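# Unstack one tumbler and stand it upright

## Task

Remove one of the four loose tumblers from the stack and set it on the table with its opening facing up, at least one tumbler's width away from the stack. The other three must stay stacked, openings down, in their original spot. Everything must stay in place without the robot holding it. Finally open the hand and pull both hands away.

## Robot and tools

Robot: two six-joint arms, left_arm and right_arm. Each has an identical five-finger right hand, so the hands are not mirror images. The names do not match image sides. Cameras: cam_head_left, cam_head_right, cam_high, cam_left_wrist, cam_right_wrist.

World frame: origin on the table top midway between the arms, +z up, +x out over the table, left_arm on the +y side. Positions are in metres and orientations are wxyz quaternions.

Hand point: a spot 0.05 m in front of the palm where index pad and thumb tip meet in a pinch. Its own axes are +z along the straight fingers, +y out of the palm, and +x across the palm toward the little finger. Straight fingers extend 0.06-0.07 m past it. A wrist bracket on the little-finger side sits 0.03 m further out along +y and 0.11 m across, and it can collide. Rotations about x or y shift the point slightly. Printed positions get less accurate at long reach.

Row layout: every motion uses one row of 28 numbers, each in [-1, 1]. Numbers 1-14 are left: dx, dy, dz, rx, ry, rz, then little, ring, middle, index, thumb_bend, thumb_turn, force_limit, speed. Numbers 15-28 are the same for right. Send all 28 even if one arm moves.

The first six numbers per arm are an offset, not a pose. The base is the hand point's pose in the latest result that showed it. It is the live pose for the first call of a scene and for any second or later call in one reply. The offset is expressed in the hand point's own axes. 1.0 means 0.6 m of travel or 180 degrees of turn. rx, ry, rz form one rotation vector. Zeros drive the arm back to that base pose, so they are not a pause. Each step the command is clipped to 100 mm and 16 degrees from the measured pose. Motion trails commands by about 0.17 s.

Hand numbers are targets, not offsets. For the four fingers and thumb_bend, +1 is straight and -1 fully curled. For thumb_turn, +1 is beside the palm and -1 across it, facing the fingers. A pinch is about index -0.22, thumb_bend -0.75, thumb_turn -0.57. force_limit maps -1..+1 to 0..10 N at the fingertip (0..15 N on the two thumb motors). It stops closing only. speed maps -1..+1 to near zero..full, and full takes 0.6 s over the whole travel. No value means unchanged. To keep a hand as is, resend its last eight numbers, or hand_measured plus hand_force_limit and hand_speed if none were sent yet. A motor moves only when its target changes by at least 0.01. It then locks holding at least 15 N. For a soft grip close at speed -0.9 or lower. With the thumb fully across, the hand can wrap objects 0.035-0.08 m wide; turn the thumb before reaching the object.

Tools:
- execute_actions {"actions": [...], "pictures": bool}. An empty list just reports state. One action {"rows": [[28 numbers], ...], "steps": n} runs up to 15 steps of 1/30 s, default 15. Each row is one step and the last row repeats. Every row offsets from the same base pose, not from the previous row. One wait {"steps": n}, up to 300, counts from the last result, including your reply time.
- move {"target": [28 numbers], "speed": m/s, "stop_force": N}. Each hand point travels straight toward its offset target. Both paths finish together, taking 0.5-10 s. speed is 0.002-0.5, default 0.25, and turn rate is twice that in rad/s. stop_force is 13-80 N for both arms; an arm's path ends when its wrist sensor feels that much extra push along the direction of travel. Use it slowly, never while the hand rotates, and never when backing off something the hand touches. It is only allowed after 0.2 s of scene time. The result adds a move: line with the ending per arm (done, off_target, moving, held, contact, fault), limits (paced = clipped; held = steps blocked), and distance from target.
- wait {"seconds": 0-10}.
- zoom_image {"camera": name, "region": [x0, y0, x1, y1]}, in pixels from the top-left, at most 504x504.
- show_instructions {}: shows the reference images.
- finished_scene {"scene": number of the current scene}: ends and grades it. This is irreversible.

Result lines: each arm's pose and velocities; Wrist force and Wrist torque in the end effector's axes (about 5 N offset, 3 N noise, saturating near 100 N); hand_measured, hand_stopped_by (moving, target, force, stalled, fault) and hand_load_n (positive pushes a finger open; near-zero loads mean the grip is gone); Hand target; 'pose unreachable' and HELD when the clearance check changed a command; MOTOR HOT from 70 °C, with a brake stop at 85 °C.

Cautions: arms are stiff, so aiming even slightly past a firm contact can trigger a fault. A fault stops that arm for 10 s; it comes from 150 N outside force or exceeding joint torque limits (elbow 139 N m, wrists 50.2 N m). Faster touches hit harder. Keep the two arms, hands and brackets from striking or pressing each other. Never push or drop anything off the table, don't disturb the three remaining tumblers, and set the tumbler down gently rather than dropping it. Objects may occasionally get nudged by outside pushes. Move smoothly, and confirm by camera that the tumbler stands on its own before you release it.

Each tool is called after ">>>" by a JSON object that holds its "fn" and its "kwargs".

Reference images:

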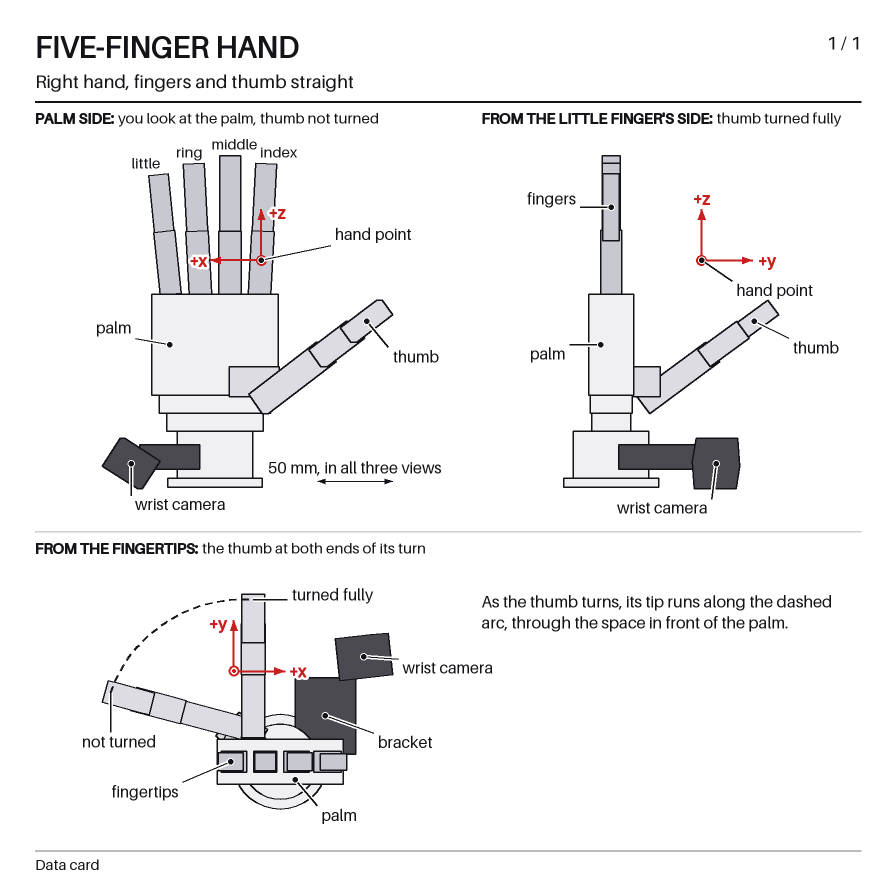

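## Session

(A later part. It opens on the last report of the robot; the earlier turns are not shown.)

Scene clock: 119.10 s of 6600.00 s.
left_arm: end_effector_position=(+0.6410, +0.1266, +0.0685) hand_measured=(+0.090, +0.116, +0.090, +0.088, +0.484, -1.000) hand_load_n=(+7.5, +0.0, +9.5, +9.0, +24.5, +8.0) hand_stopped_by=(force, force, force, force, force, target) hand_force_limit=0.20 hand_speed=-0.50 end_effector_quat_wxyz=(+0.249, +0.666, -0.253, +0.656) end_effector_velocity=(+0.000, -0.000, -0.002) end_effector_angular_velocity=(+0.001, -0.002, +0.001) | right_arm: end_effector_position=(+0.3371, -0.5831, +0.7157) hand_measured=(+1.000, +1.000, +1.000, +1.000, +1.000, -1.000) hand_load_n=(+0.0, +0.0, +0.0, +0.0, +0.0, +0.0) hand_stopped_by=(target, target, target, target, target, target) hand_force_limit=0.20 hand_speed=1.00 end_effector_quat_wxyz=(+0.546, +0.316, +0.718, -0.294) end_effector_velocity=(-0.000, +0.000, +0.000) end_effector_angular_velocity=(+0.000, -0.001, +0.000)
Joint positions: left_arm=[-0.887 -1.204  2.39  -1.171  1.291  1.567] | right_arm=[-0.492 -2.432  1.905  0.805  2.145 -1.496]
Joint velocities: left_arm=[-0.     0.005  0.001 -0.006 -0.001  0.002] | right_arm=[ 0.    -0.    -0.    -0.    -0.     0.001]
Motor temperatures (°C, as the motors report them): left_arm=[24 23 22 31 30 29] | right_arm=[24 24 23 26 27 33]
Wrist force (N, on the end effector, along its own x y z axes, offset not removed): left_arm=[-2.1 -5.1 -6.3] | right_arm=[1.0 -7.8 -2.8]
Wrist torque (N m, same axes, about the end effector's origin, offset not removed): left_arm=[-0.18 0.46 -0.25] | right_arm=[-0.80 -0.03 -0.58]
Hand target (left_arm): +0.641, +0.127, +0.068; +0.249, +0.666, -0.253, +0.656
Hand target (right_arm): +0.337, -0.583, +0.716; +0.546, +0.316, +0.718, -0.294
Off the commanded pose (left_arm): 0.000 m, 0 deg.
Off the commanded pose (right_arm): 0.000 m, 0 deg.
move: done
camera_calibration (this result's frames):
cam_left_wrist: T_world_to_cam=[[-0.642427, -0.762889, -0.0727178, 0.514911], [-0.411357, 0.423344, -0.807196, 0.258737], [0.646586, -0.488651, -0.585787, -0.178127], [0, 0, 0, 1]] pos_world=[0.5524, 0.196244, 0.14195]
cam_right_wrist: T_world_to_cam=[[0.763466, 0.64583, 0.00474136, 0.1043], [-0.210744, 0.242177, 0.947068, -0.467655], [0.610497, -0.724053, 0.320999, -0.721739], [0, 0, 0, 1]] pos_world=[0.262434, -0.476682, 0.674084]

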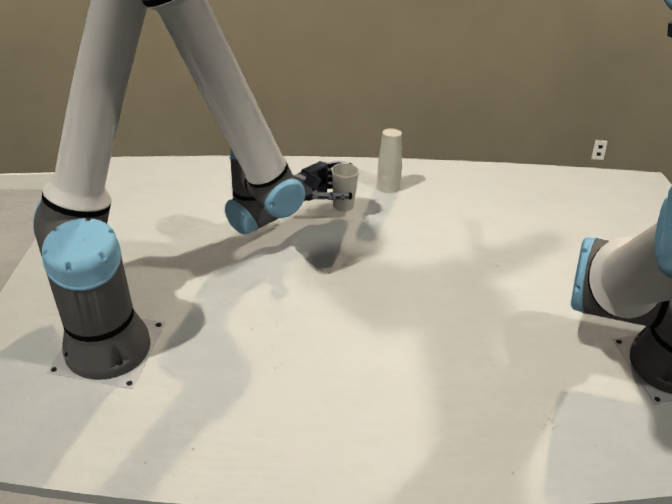

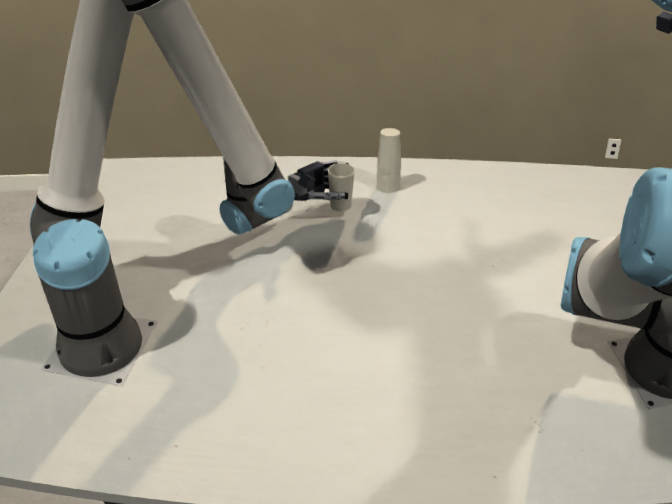

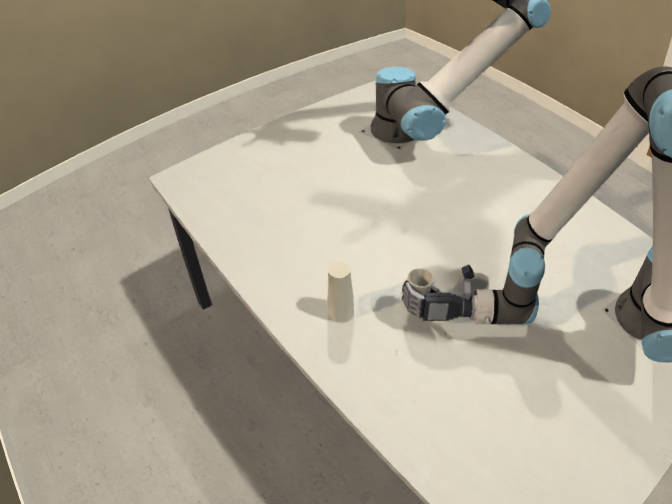

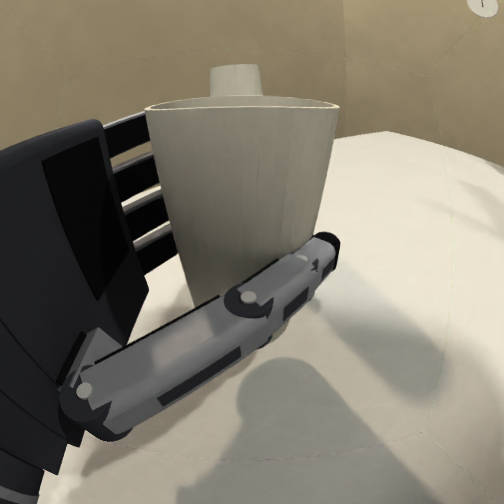

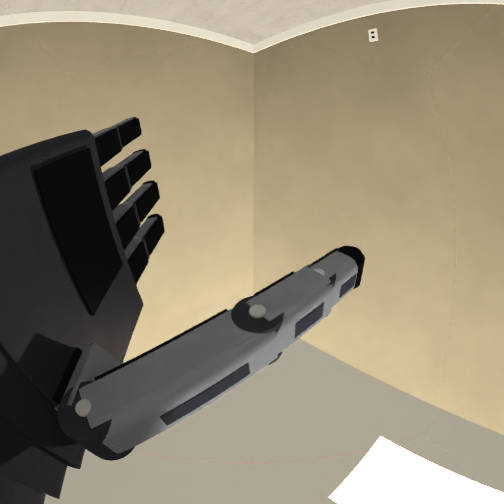

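>>> {"fn": "move", "kwargs": {"target": [-0.07,0,0,0,0,0,-0.2,-1,-1,-1,-1,-1,0.2,-0.5,0,0,0,0,0,0,1,1,1,1,1,-1,0.2,1], "speed": 0.01, "stop_force": 13}}

>>> {"fn": "move", "kwargs": {"target": [0,0,0,0,0,0,1,1,1,1,1,-1,0.2,0,0,0,0,0,0,0,1,1,1,1,1,-1,0.2,1]}}

>>> {"fn": "move", "kwargs": {"target": [0,-0.15,0,0,0,0,1,1,1,1,1,-1,0.2,0,0,0,0,0,0,0,1,1,1,1,1,-1,0.2,1], "speed": 0.08}}

>>> {"fn": "move", "kwargs": {"target": [0.3,0,-0.2,0,0,0,1,1,1,1,1,-1,0.2,0,0,0,0,0,0,0,1,1,1,1,1,-1,0.2,1]}}

Scene clock: 127.23 s of 6600.00 s.
left_arm: end_effector_position=(+0.6408, +0.1268, +0.0393) hand_measured=(+0.090, +0.116, +0.090, +0.088, +0.484, -1.000) hand_load_n=(+8.0, +0.0, +8.0, +7.5, +23.0, -0.5) hand_stopped_by=(force, force, force, force, force, target) hand_force_limit=0.20 hand_speed=-0.50 end_effector_quat_wxyz=(+0.249, +0.666, -0.253, +0.656) end_effector_velocity=(-0.000, +0.001, +0.002) end_effector_angular_velocity=(+0.001, +0.002, +0.001) | right_arm: end_effector_position=(+0.3371, -0.5831, +0.7157) hand_measured=(+1.000, +1.000, +1.000, +1.000, +1.000, -1.000) hand_load_n=(+0.0, +0.0, +0.0, +0.0, +0.0, +0.0) hand_stopped_by=(target, target, target, target, target, target) hand_force_limit=0.20 hand_speed=1.00 end_effector_quat_wxyz=(+0.546, +0.316, +0.718, -0.294) end_effector_velocity=(+0.000, -0.000, -0.000) end_effector_angular_velocity=(+0.001, -0.000, -0.000)
Joint positions: left_arm=[-0.888 -1.138  2.394 -1.241  1.291  1.567] | right_arm=[-0.492 -2.432  1.905  0.805  2.145 -1.496]
Joint velocities: left_arm=[ 0.001 -0.007  0.001  0.009 -0.    -0.002] | right_arm=[-0.     0.     0.    -0.    -0.     0.001]
Motor temperatures (°C, as the motors report them): left_arm=[24 23 22 31 30 29] | right_arm=[24 24 23 26 27 33]
Wrist force (N, on the end effector, along its own x y z axes, offset not removed): left_arm=[5.0 -4.2 -2.5] | right_arm=[3.1 0.9 -2.4]
Wrist torque (N m, same axes, about the end effector's origin, offset not removed): left_arm=[-0.38 0.30 -0.60] | right_arm=[0.49 -0.28 0.01]
Hand target (left_arm): +0.641, +0.127, +0.040; +0.249, +0.666, -0.253, +0.656
Hand target (right_arm): +0.337, -0.583, +0.716; +0.546, +0.316, +0.718, -0.294
Off the commanded pose (left_arm): 0.013 m, 0 deg.
Off the commanded pose (right_arm): 0.000 m, 0 deg.
After step 90, 1.83 s passed at rest.
move: contact (left_arm)
camera_calibration (this result's frames):
cam_left_wrist: T_world_to_cam=[[-0.642371, -0.762943, -0.0726447, 0.51277], [-0.411309, 0.423176, -0.807308, 0.234885], [0.646672, -0.488712, -0.585642, -0.195027], [0, 0, 0, 1]] pos_world=[0.552117, 0.196505, 0.112658]
cam_right_wrist: T_world_to_cam=[[0.763466, 0.64583, 0.00474143, 0.1043], [-0.210744, 0.242177, 0.947068, -0.467655], [0.610497, -0.724053, 0.320999, -0.721739], [0, 0, 0, 1]] pos_world=[0.262434, -0.476682, 0.674084]

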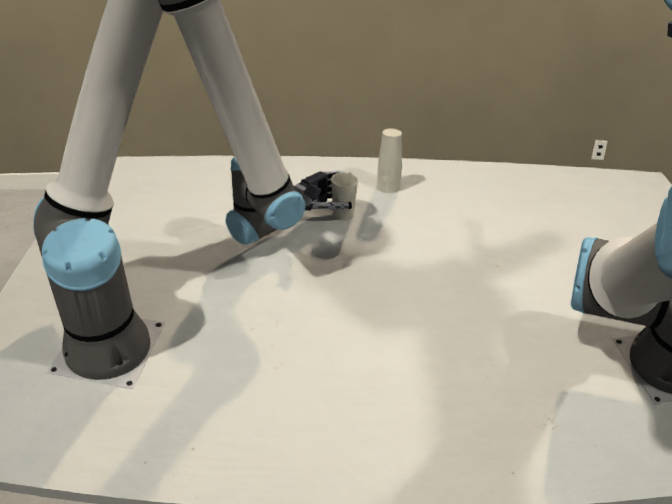

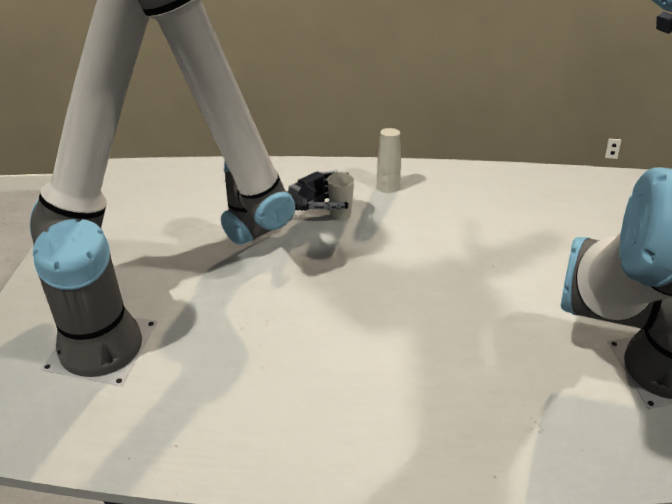

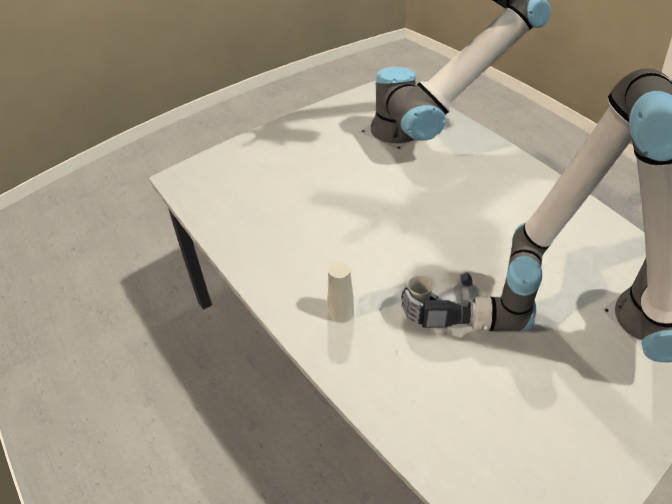

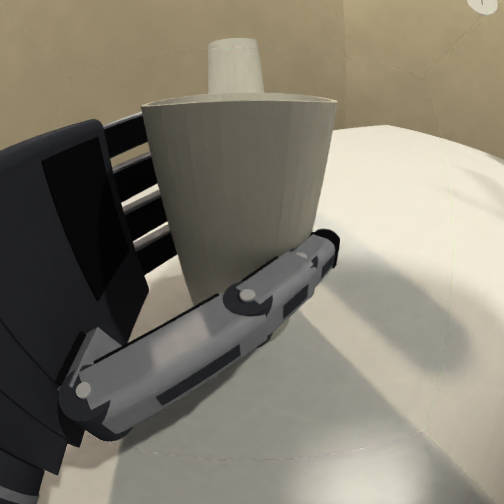

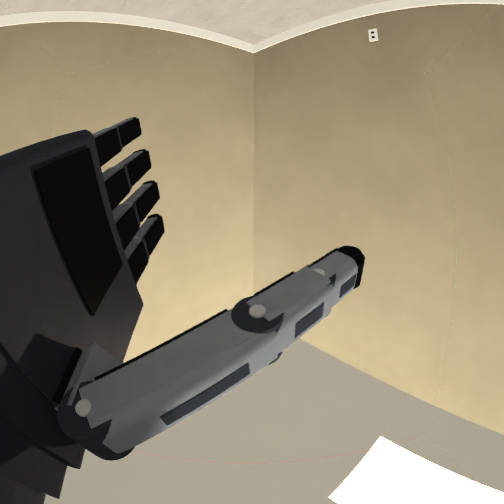

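Scene clock: 128.07 s of 6600.00 s.
left_arm: end_effector_position=(+0.6407, +0.1269, +0.0392) hand_measured=(+1.000, +1.000, +1.000, +1.000, +1.000, -1.000) hand_load_n=(+0.0, +0.0, +0.0, +0.0, +0.0, +0.0) hand_stopped_by=(target, target, target, target, target, target) hand_force_limit=0.20 hand_speed=0.00 end_effector_quat_wxyz=(+0.249, +0.666, -0.253, +0.656) end_effector_velocity=(+0.000, -0.000, +0.001) end_effector_angular_velocity=(-0.001, -0.000, +0.001) | right_arm: end_effector_position=(+0.3371, -0.5831, +0.7157) hand_measured=(+1.000, +1.000, +1.000, +1.000, +1.000, -1.000) hand_load_n=(+0.0, +0.0, +0.0, +0.0, +0.0, +0.0) hand_stopped_by=(target, target, target, target, target, target) hand_force_limit=0.20 hand_speed=1.00 end_effector_quat_wxyz=(+0.546, +0.316, +0.718, -0.294) end_effector_velocity=(+0.000, -0.000, -0.000) end_effector_angular_velocity=(+0.000, +0.000, -0.000)
Joint positions: left_arm=[-0.888 -1.138  2.394 -1.241  1.291  1.567] | right_arm=[-0.492 -2.432  1.905  0.805  2.145 -1.496]
Joint velocities: left_arm=[ 0.    -0.    -0.001  0.    -0.    -0.001] | right_arm=[0.    0.    0.    0.    0.001 0.   ]
Motor temperatures (°C, as the motors report them): left_arm=[24 23 22 31 30 29] | right_arm=[24 24 23 26 27 33]
Wrist force (N, on the end effector, along its own x y z axes, offset not removed): left_arm=[1.4 -2.0 0.1] | right_arm=[0.0 0.3 -5.9]
Wrist torque (N m, same axes, about the end effector's origin, offset not removed): left_arm=[-0.09 -0.32 0.12] | right_arm=[0.78 0.33 -0.18]
Hand target (left_arm): +0.641, +0.127, +0.039; +0.249, +0.666, -0.253, +0.656
Hand target (right_arm): +0.337, -0.583, +0.716; +0.546, +0.316, +0.718, -0.294
Off the commanded pose (left_arm): 0.000 m, 0 deg.
Off the commanded pose (right_arm): 0.000 m, 0 deg.
move: done
camera_calibration (this result's frames):
cam_left_wrist: T_world_to_cam=[[-0.642377, -0.762936, -0.072671, 0.512787], [-0.411346, 0.423238, -0.807257, 0.234832], [0.646642, -0.48867, -0.585709, -0.194984], [0, 0, 0, 1]] pos_world=[0.552085, 0.196551, 0.11263]
cam_right_wrist: T_world_to_cam=[[0.763466, 0.645831, 0.00474147, 0.1043], [-0.210744, 0.242177, 0.947068, -0.467655], [0.610497, -0.724053, 0.320999, -0.721739], [0, 0, 0, 1]] pos_world=[0.262435, -0.476682, 0.674084]

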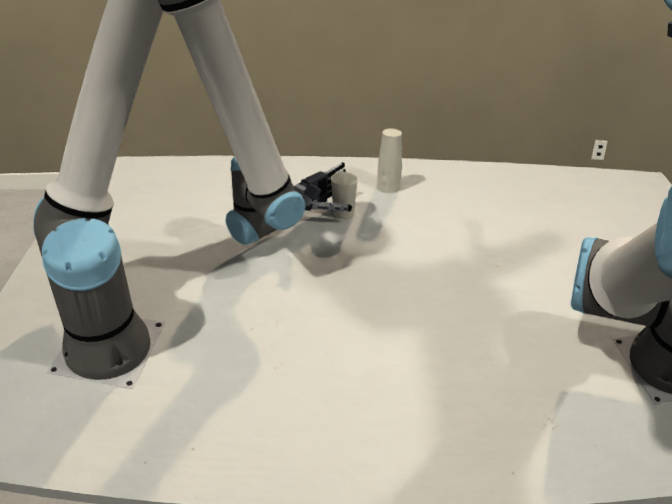

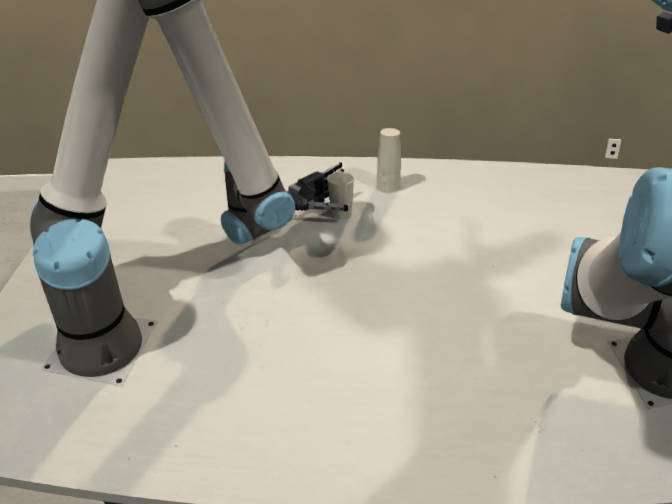

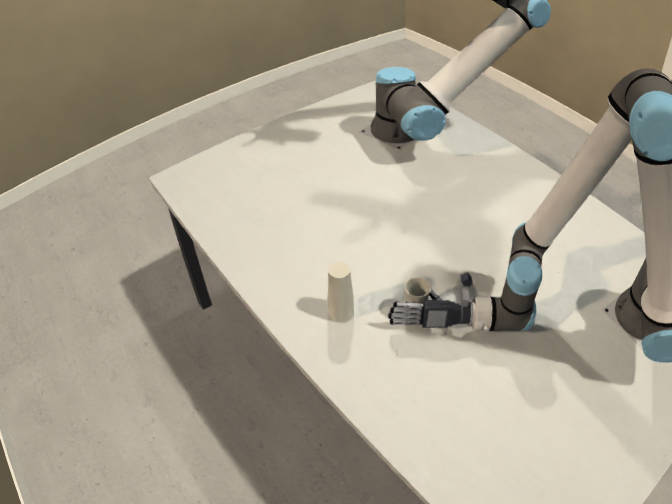

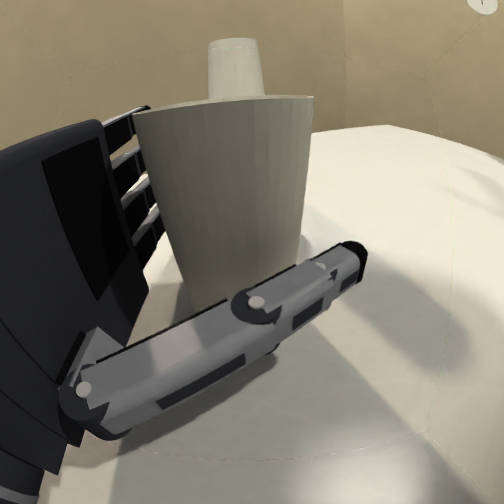

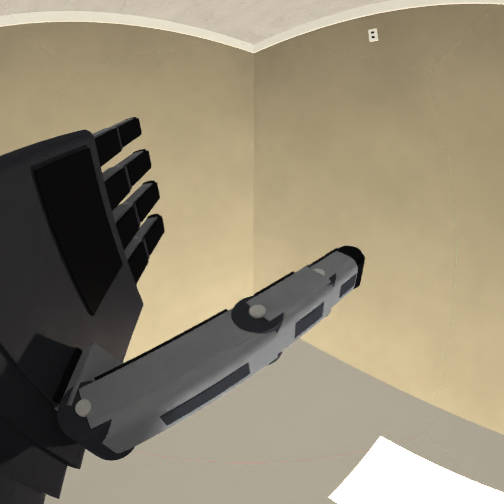

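Scene clock: 129.63 s of 6600.00 s.
left_arm: end_effector_position=(+0.7003, +0.1941, +0.0392) hand_measured=(+1.000, +1.000, +1.000, +1.000, +1.000, -1.000) hand_load_n=(+0.0, +0.0, +0.0, +0.0, +0.0, +0.0) hand_stopped_by=(target, target, target, target, target, target) hand_force_limit=0.20 hand_speed=0.00 end_effector_quat_wxyz=(+0.249, +0.666, -0.253, +0.656) end_effector_velocity=(+0.003, +0.001, +0.001) end_effector_angular_velocity=(-0.002, -0.001, +0.001) | right_arm: end_effector_position=(+0.3371, -0.5831, +0.7157) hand_measured=(+1.000, +1.000, +1.000, +1.000, +1.000, -1.000) hand_load_n=(+0.0, +0.0, +0.0, +0.0, +0.0, +0.0) hand_stopped_by=(target, target, target, target, target, target) hand_force_limit=0.20 hand_speed=1.00 end_effector_quat_wxyz=(+0.546, +0.316, +0.718, -0.294) end_effector_velocity=(-0.000, +0.000, +0.000) end_effector_angular_velocity=(-0.000, -0.000, +0.000)
Joint positions: left_arm=[-0.687 -1.124  2.36  -1.221  1.491  1.57 ] | right_arm=[-0.492 -2.432  1.905  0.805  2.145 -1.496]
Joint velocities: left_arm=[ 0.006  0.001 -0.004  0.001  0.006 -0.001] | right_arm=[ 0.     0.    -0.001  0.     0.    -0.   ]
Motor temperatures (°C, as the motors report them): left_arm=[24 23 22 31 30 29] | right_arm=[24 24 23 26 27 33]
Wrist force (N, on the end effector, along its own x y z axes, offset not removed): left_arm=[-1.0 -4.4 -1.8] | right_arm=[4.3 2.0 -1.0]
Wrist torque (N m, same axes, about the end effector's origin, offset not removed): left_arm=[-0.36 0.22 -0.16] | right_arm=[0.62 -0.41 0.00]
Hand target (left_arm): +0.700, +0.194, +0.039; +0.249, +0.666, -0.253, +0.656
Hand target (right_arm): +0.337, -0.583, +0.716; +0.546, +0.316, +0.718, -0.294
Off the commanded pose (left_arm): 0.000 m, 0 deg.
Off the commanded pose (right_arm): 0.000 m, 0 deg.
move: done
camera_calibration (this result's frames):
cam_left_wrist: T_world_to_cam=[[-0.642314, -0.762985, -0.0727172, 0.602251], [-0.411339, 0.423221, -0.80727, 0.230858], [0.64671, -0.488609, -0.585686, -0.200715], [0, 0, 0, 1]] pos_world=[0.6116, 0.263733, 0.112603]
cam_right_wrist: T_world_to_cam=[[0.763466, 0.64583, 0.00474147, 0.1043], [-0.210744, 0.242177, 0.947068, -0.467655], [0.610497, -0.724053, 0.320999, -0.721739], [0, 0, 0, 1]] pos_world=[0.262434, -0.476682, 0.674084]

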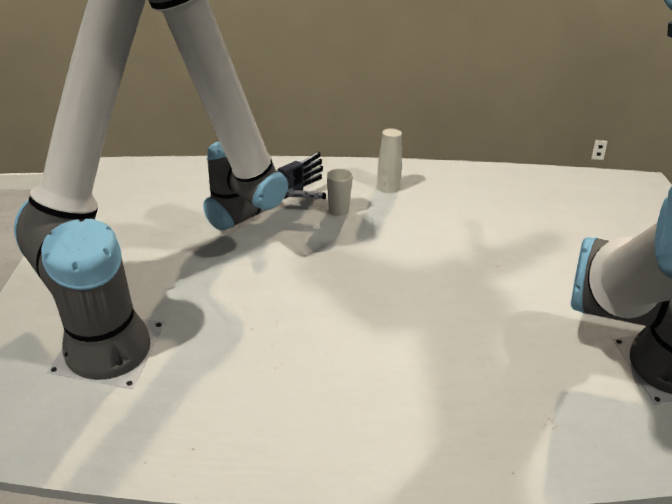

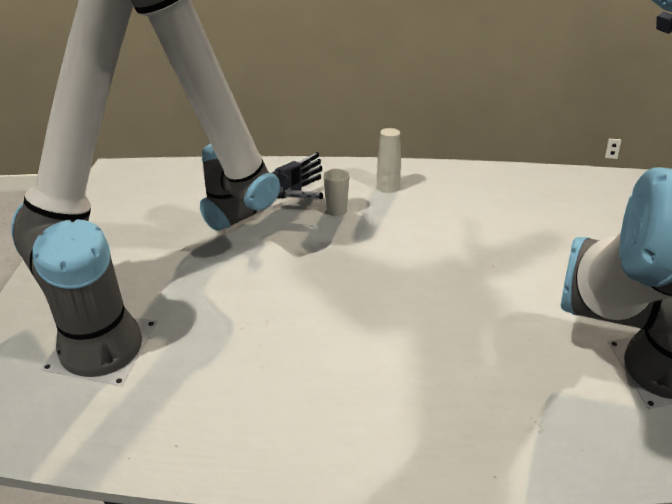

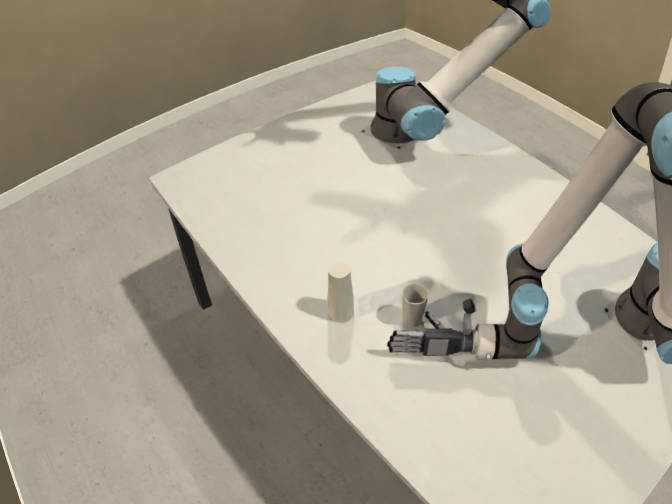

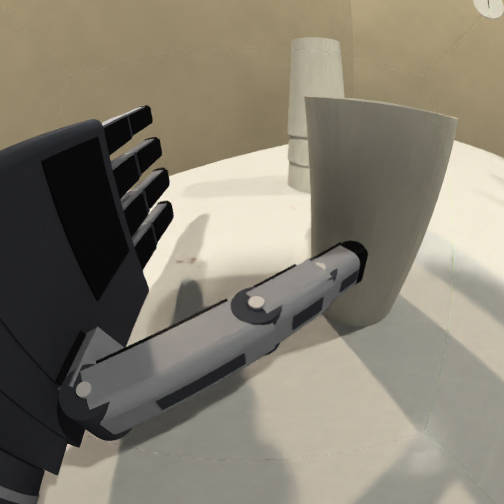

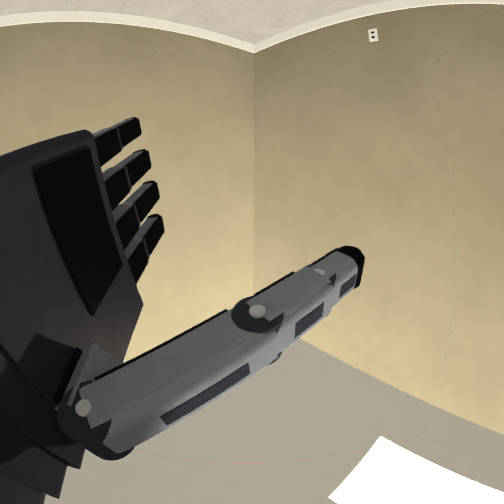

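Scene clock: 131.17 s of 6600.00 s.
left_arm: end_effector_position=(+0.6125, +0.2719, +0.2208) hand_measured=(+1.000, +1.000, +1.000, +1.000, +1.000, -1.000) hand_load_n=(+0.0, +0.0, +0.0, +0.0, +0.0, +0.0) hand_stopped_by=(target, target, target, target, target, target) hand_force_limit=0.20 hand_speed=0.00 end_effector_quat_wxyz=(+0.249, +0.666, -0.253, +0.656) end_effector_velocity=(-0.000, -0.000, +0.003) end_effector_angular_velocity=(+0.000, -0.000, +0.000) | right_arm: end_effector_position=(+0.3371, -0.5831, +0.7157) hand_measured=(+1.000, +1.000, +1.000, +1.000, +1.000, -1.000) hand_load_n=(+0.0, +0.0, +0.0, +0.0, +0.0, +0.0) hand_stopped_by=(target, target, target, target, target, target) hand_force_limit=0.20 hand_speed=1.00 end_effector_quat_wxyz=(+0.546, +0.316, +0.718, -0.294) end_effector_velocity=(+0.000, +0.000, -0.000) end_effector_angular_velocity=(-0.001, +0.001, +0.001)
Joint positions: left_arm=[-0.716 -1.672  2.485 -0.798  1.463  1.569] | right_arm=[-0.492 -2.432  1.905  0.805  2.145 -1.496]
Joint velocities: left_arm=[-0.002 -0.006 -0.002  0.008 -0.002  0.   ] | right_arm=[ 0.     0.    -0.     0.    -0.001 -0.002]
Motor temperatures (°C, as the motors report them): left_arm=[24 23 22 31 30 29] | right_arm=[24 24 23 26 27 33]
Wrist force (N, on the end effector, along its own x y z axes, offset not removed): left_arm=[-1.5 -2.1 -2.6] | right_arm=[2.2 -1.8 -3.1]
Wrist torque (N m, same axes, about the end effector's origin, offset not removed): left_arm=[0.05 0.29 -0.08] | right_arm=[0.08 -0.11 -0.19]
Hand target (left_arm): +0.612, +0.272, +0.221; +0.249, +0.666, -0.253, +0.656
Hand target (right_arm): +0.337, -0.583, +0.716; +0.546, +0.316, +0.718, -0.294
Off the commanded pose (left_arm): 0.000 m, 0 deg.
Off the commanded pose (right_arm): 0.000 m, 0 deg.
move: done
camera_calibration (this result's frames):
cam_left_wrist: T_world_to_cam=[[-0.642355, -0.762956, -0.0726539, 0.618439], [-0.411373, 0.423219, -0.807254, 0.308429], [0.646648, -0.488655, -0.585716, 0.000442187], [0, 0, 0, 1]] pos_world=[0.523851, 0.341525, 0.294172]
cam_right_wrist: T_world_to_cam=[[0.763466, 0.64583, 0.00474145, 0.1043], [-0.210744, 0.242177, 0.947068, -0.467655], [0.610497, -0.724053, 0.320999, -0.721739], [0, 0, 0, 1]] pos_world=[0.262435, -0.476682, 0.674084]

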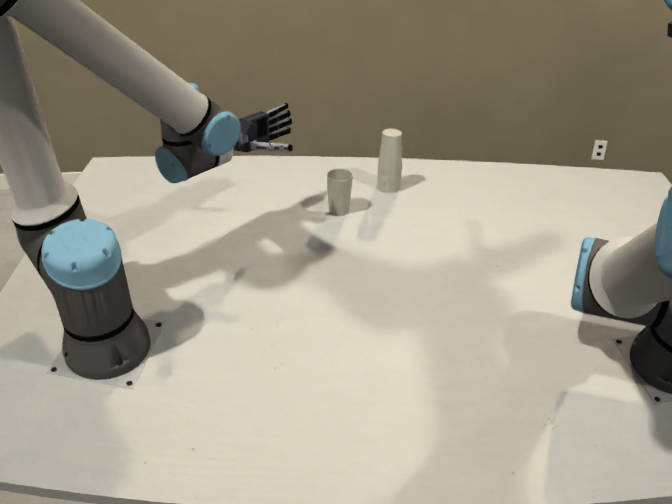

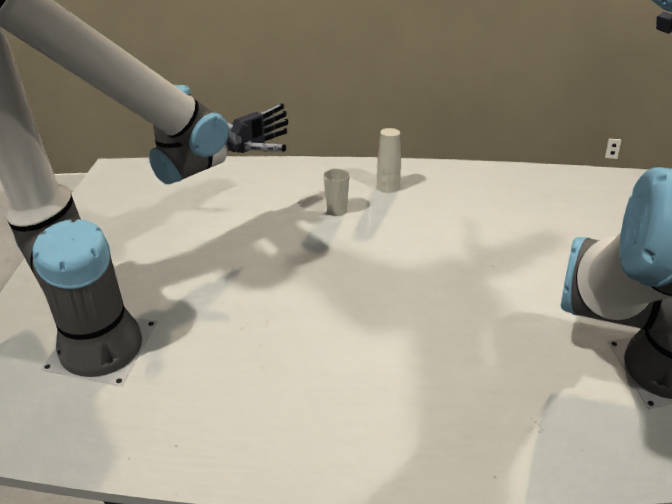

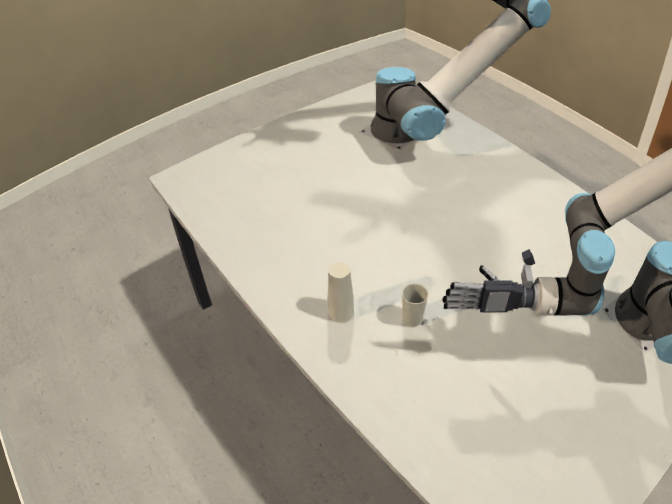

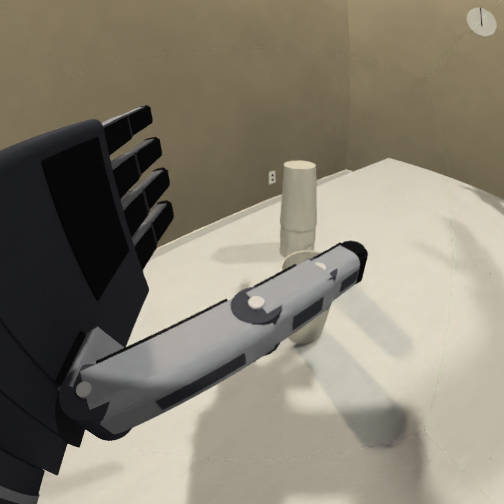

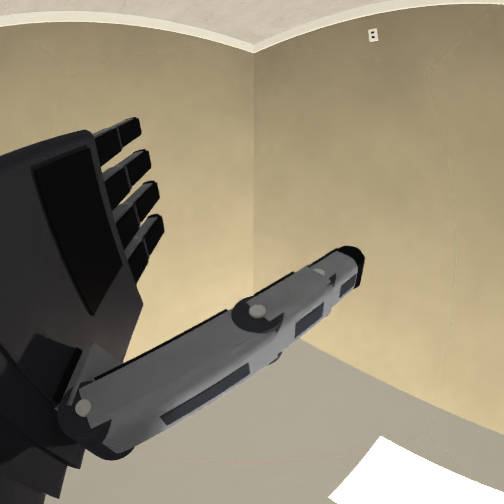

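>>> {"fn": "finished_scene", "kwargs": {"scene": 1}}

The scene is finished: the task was done.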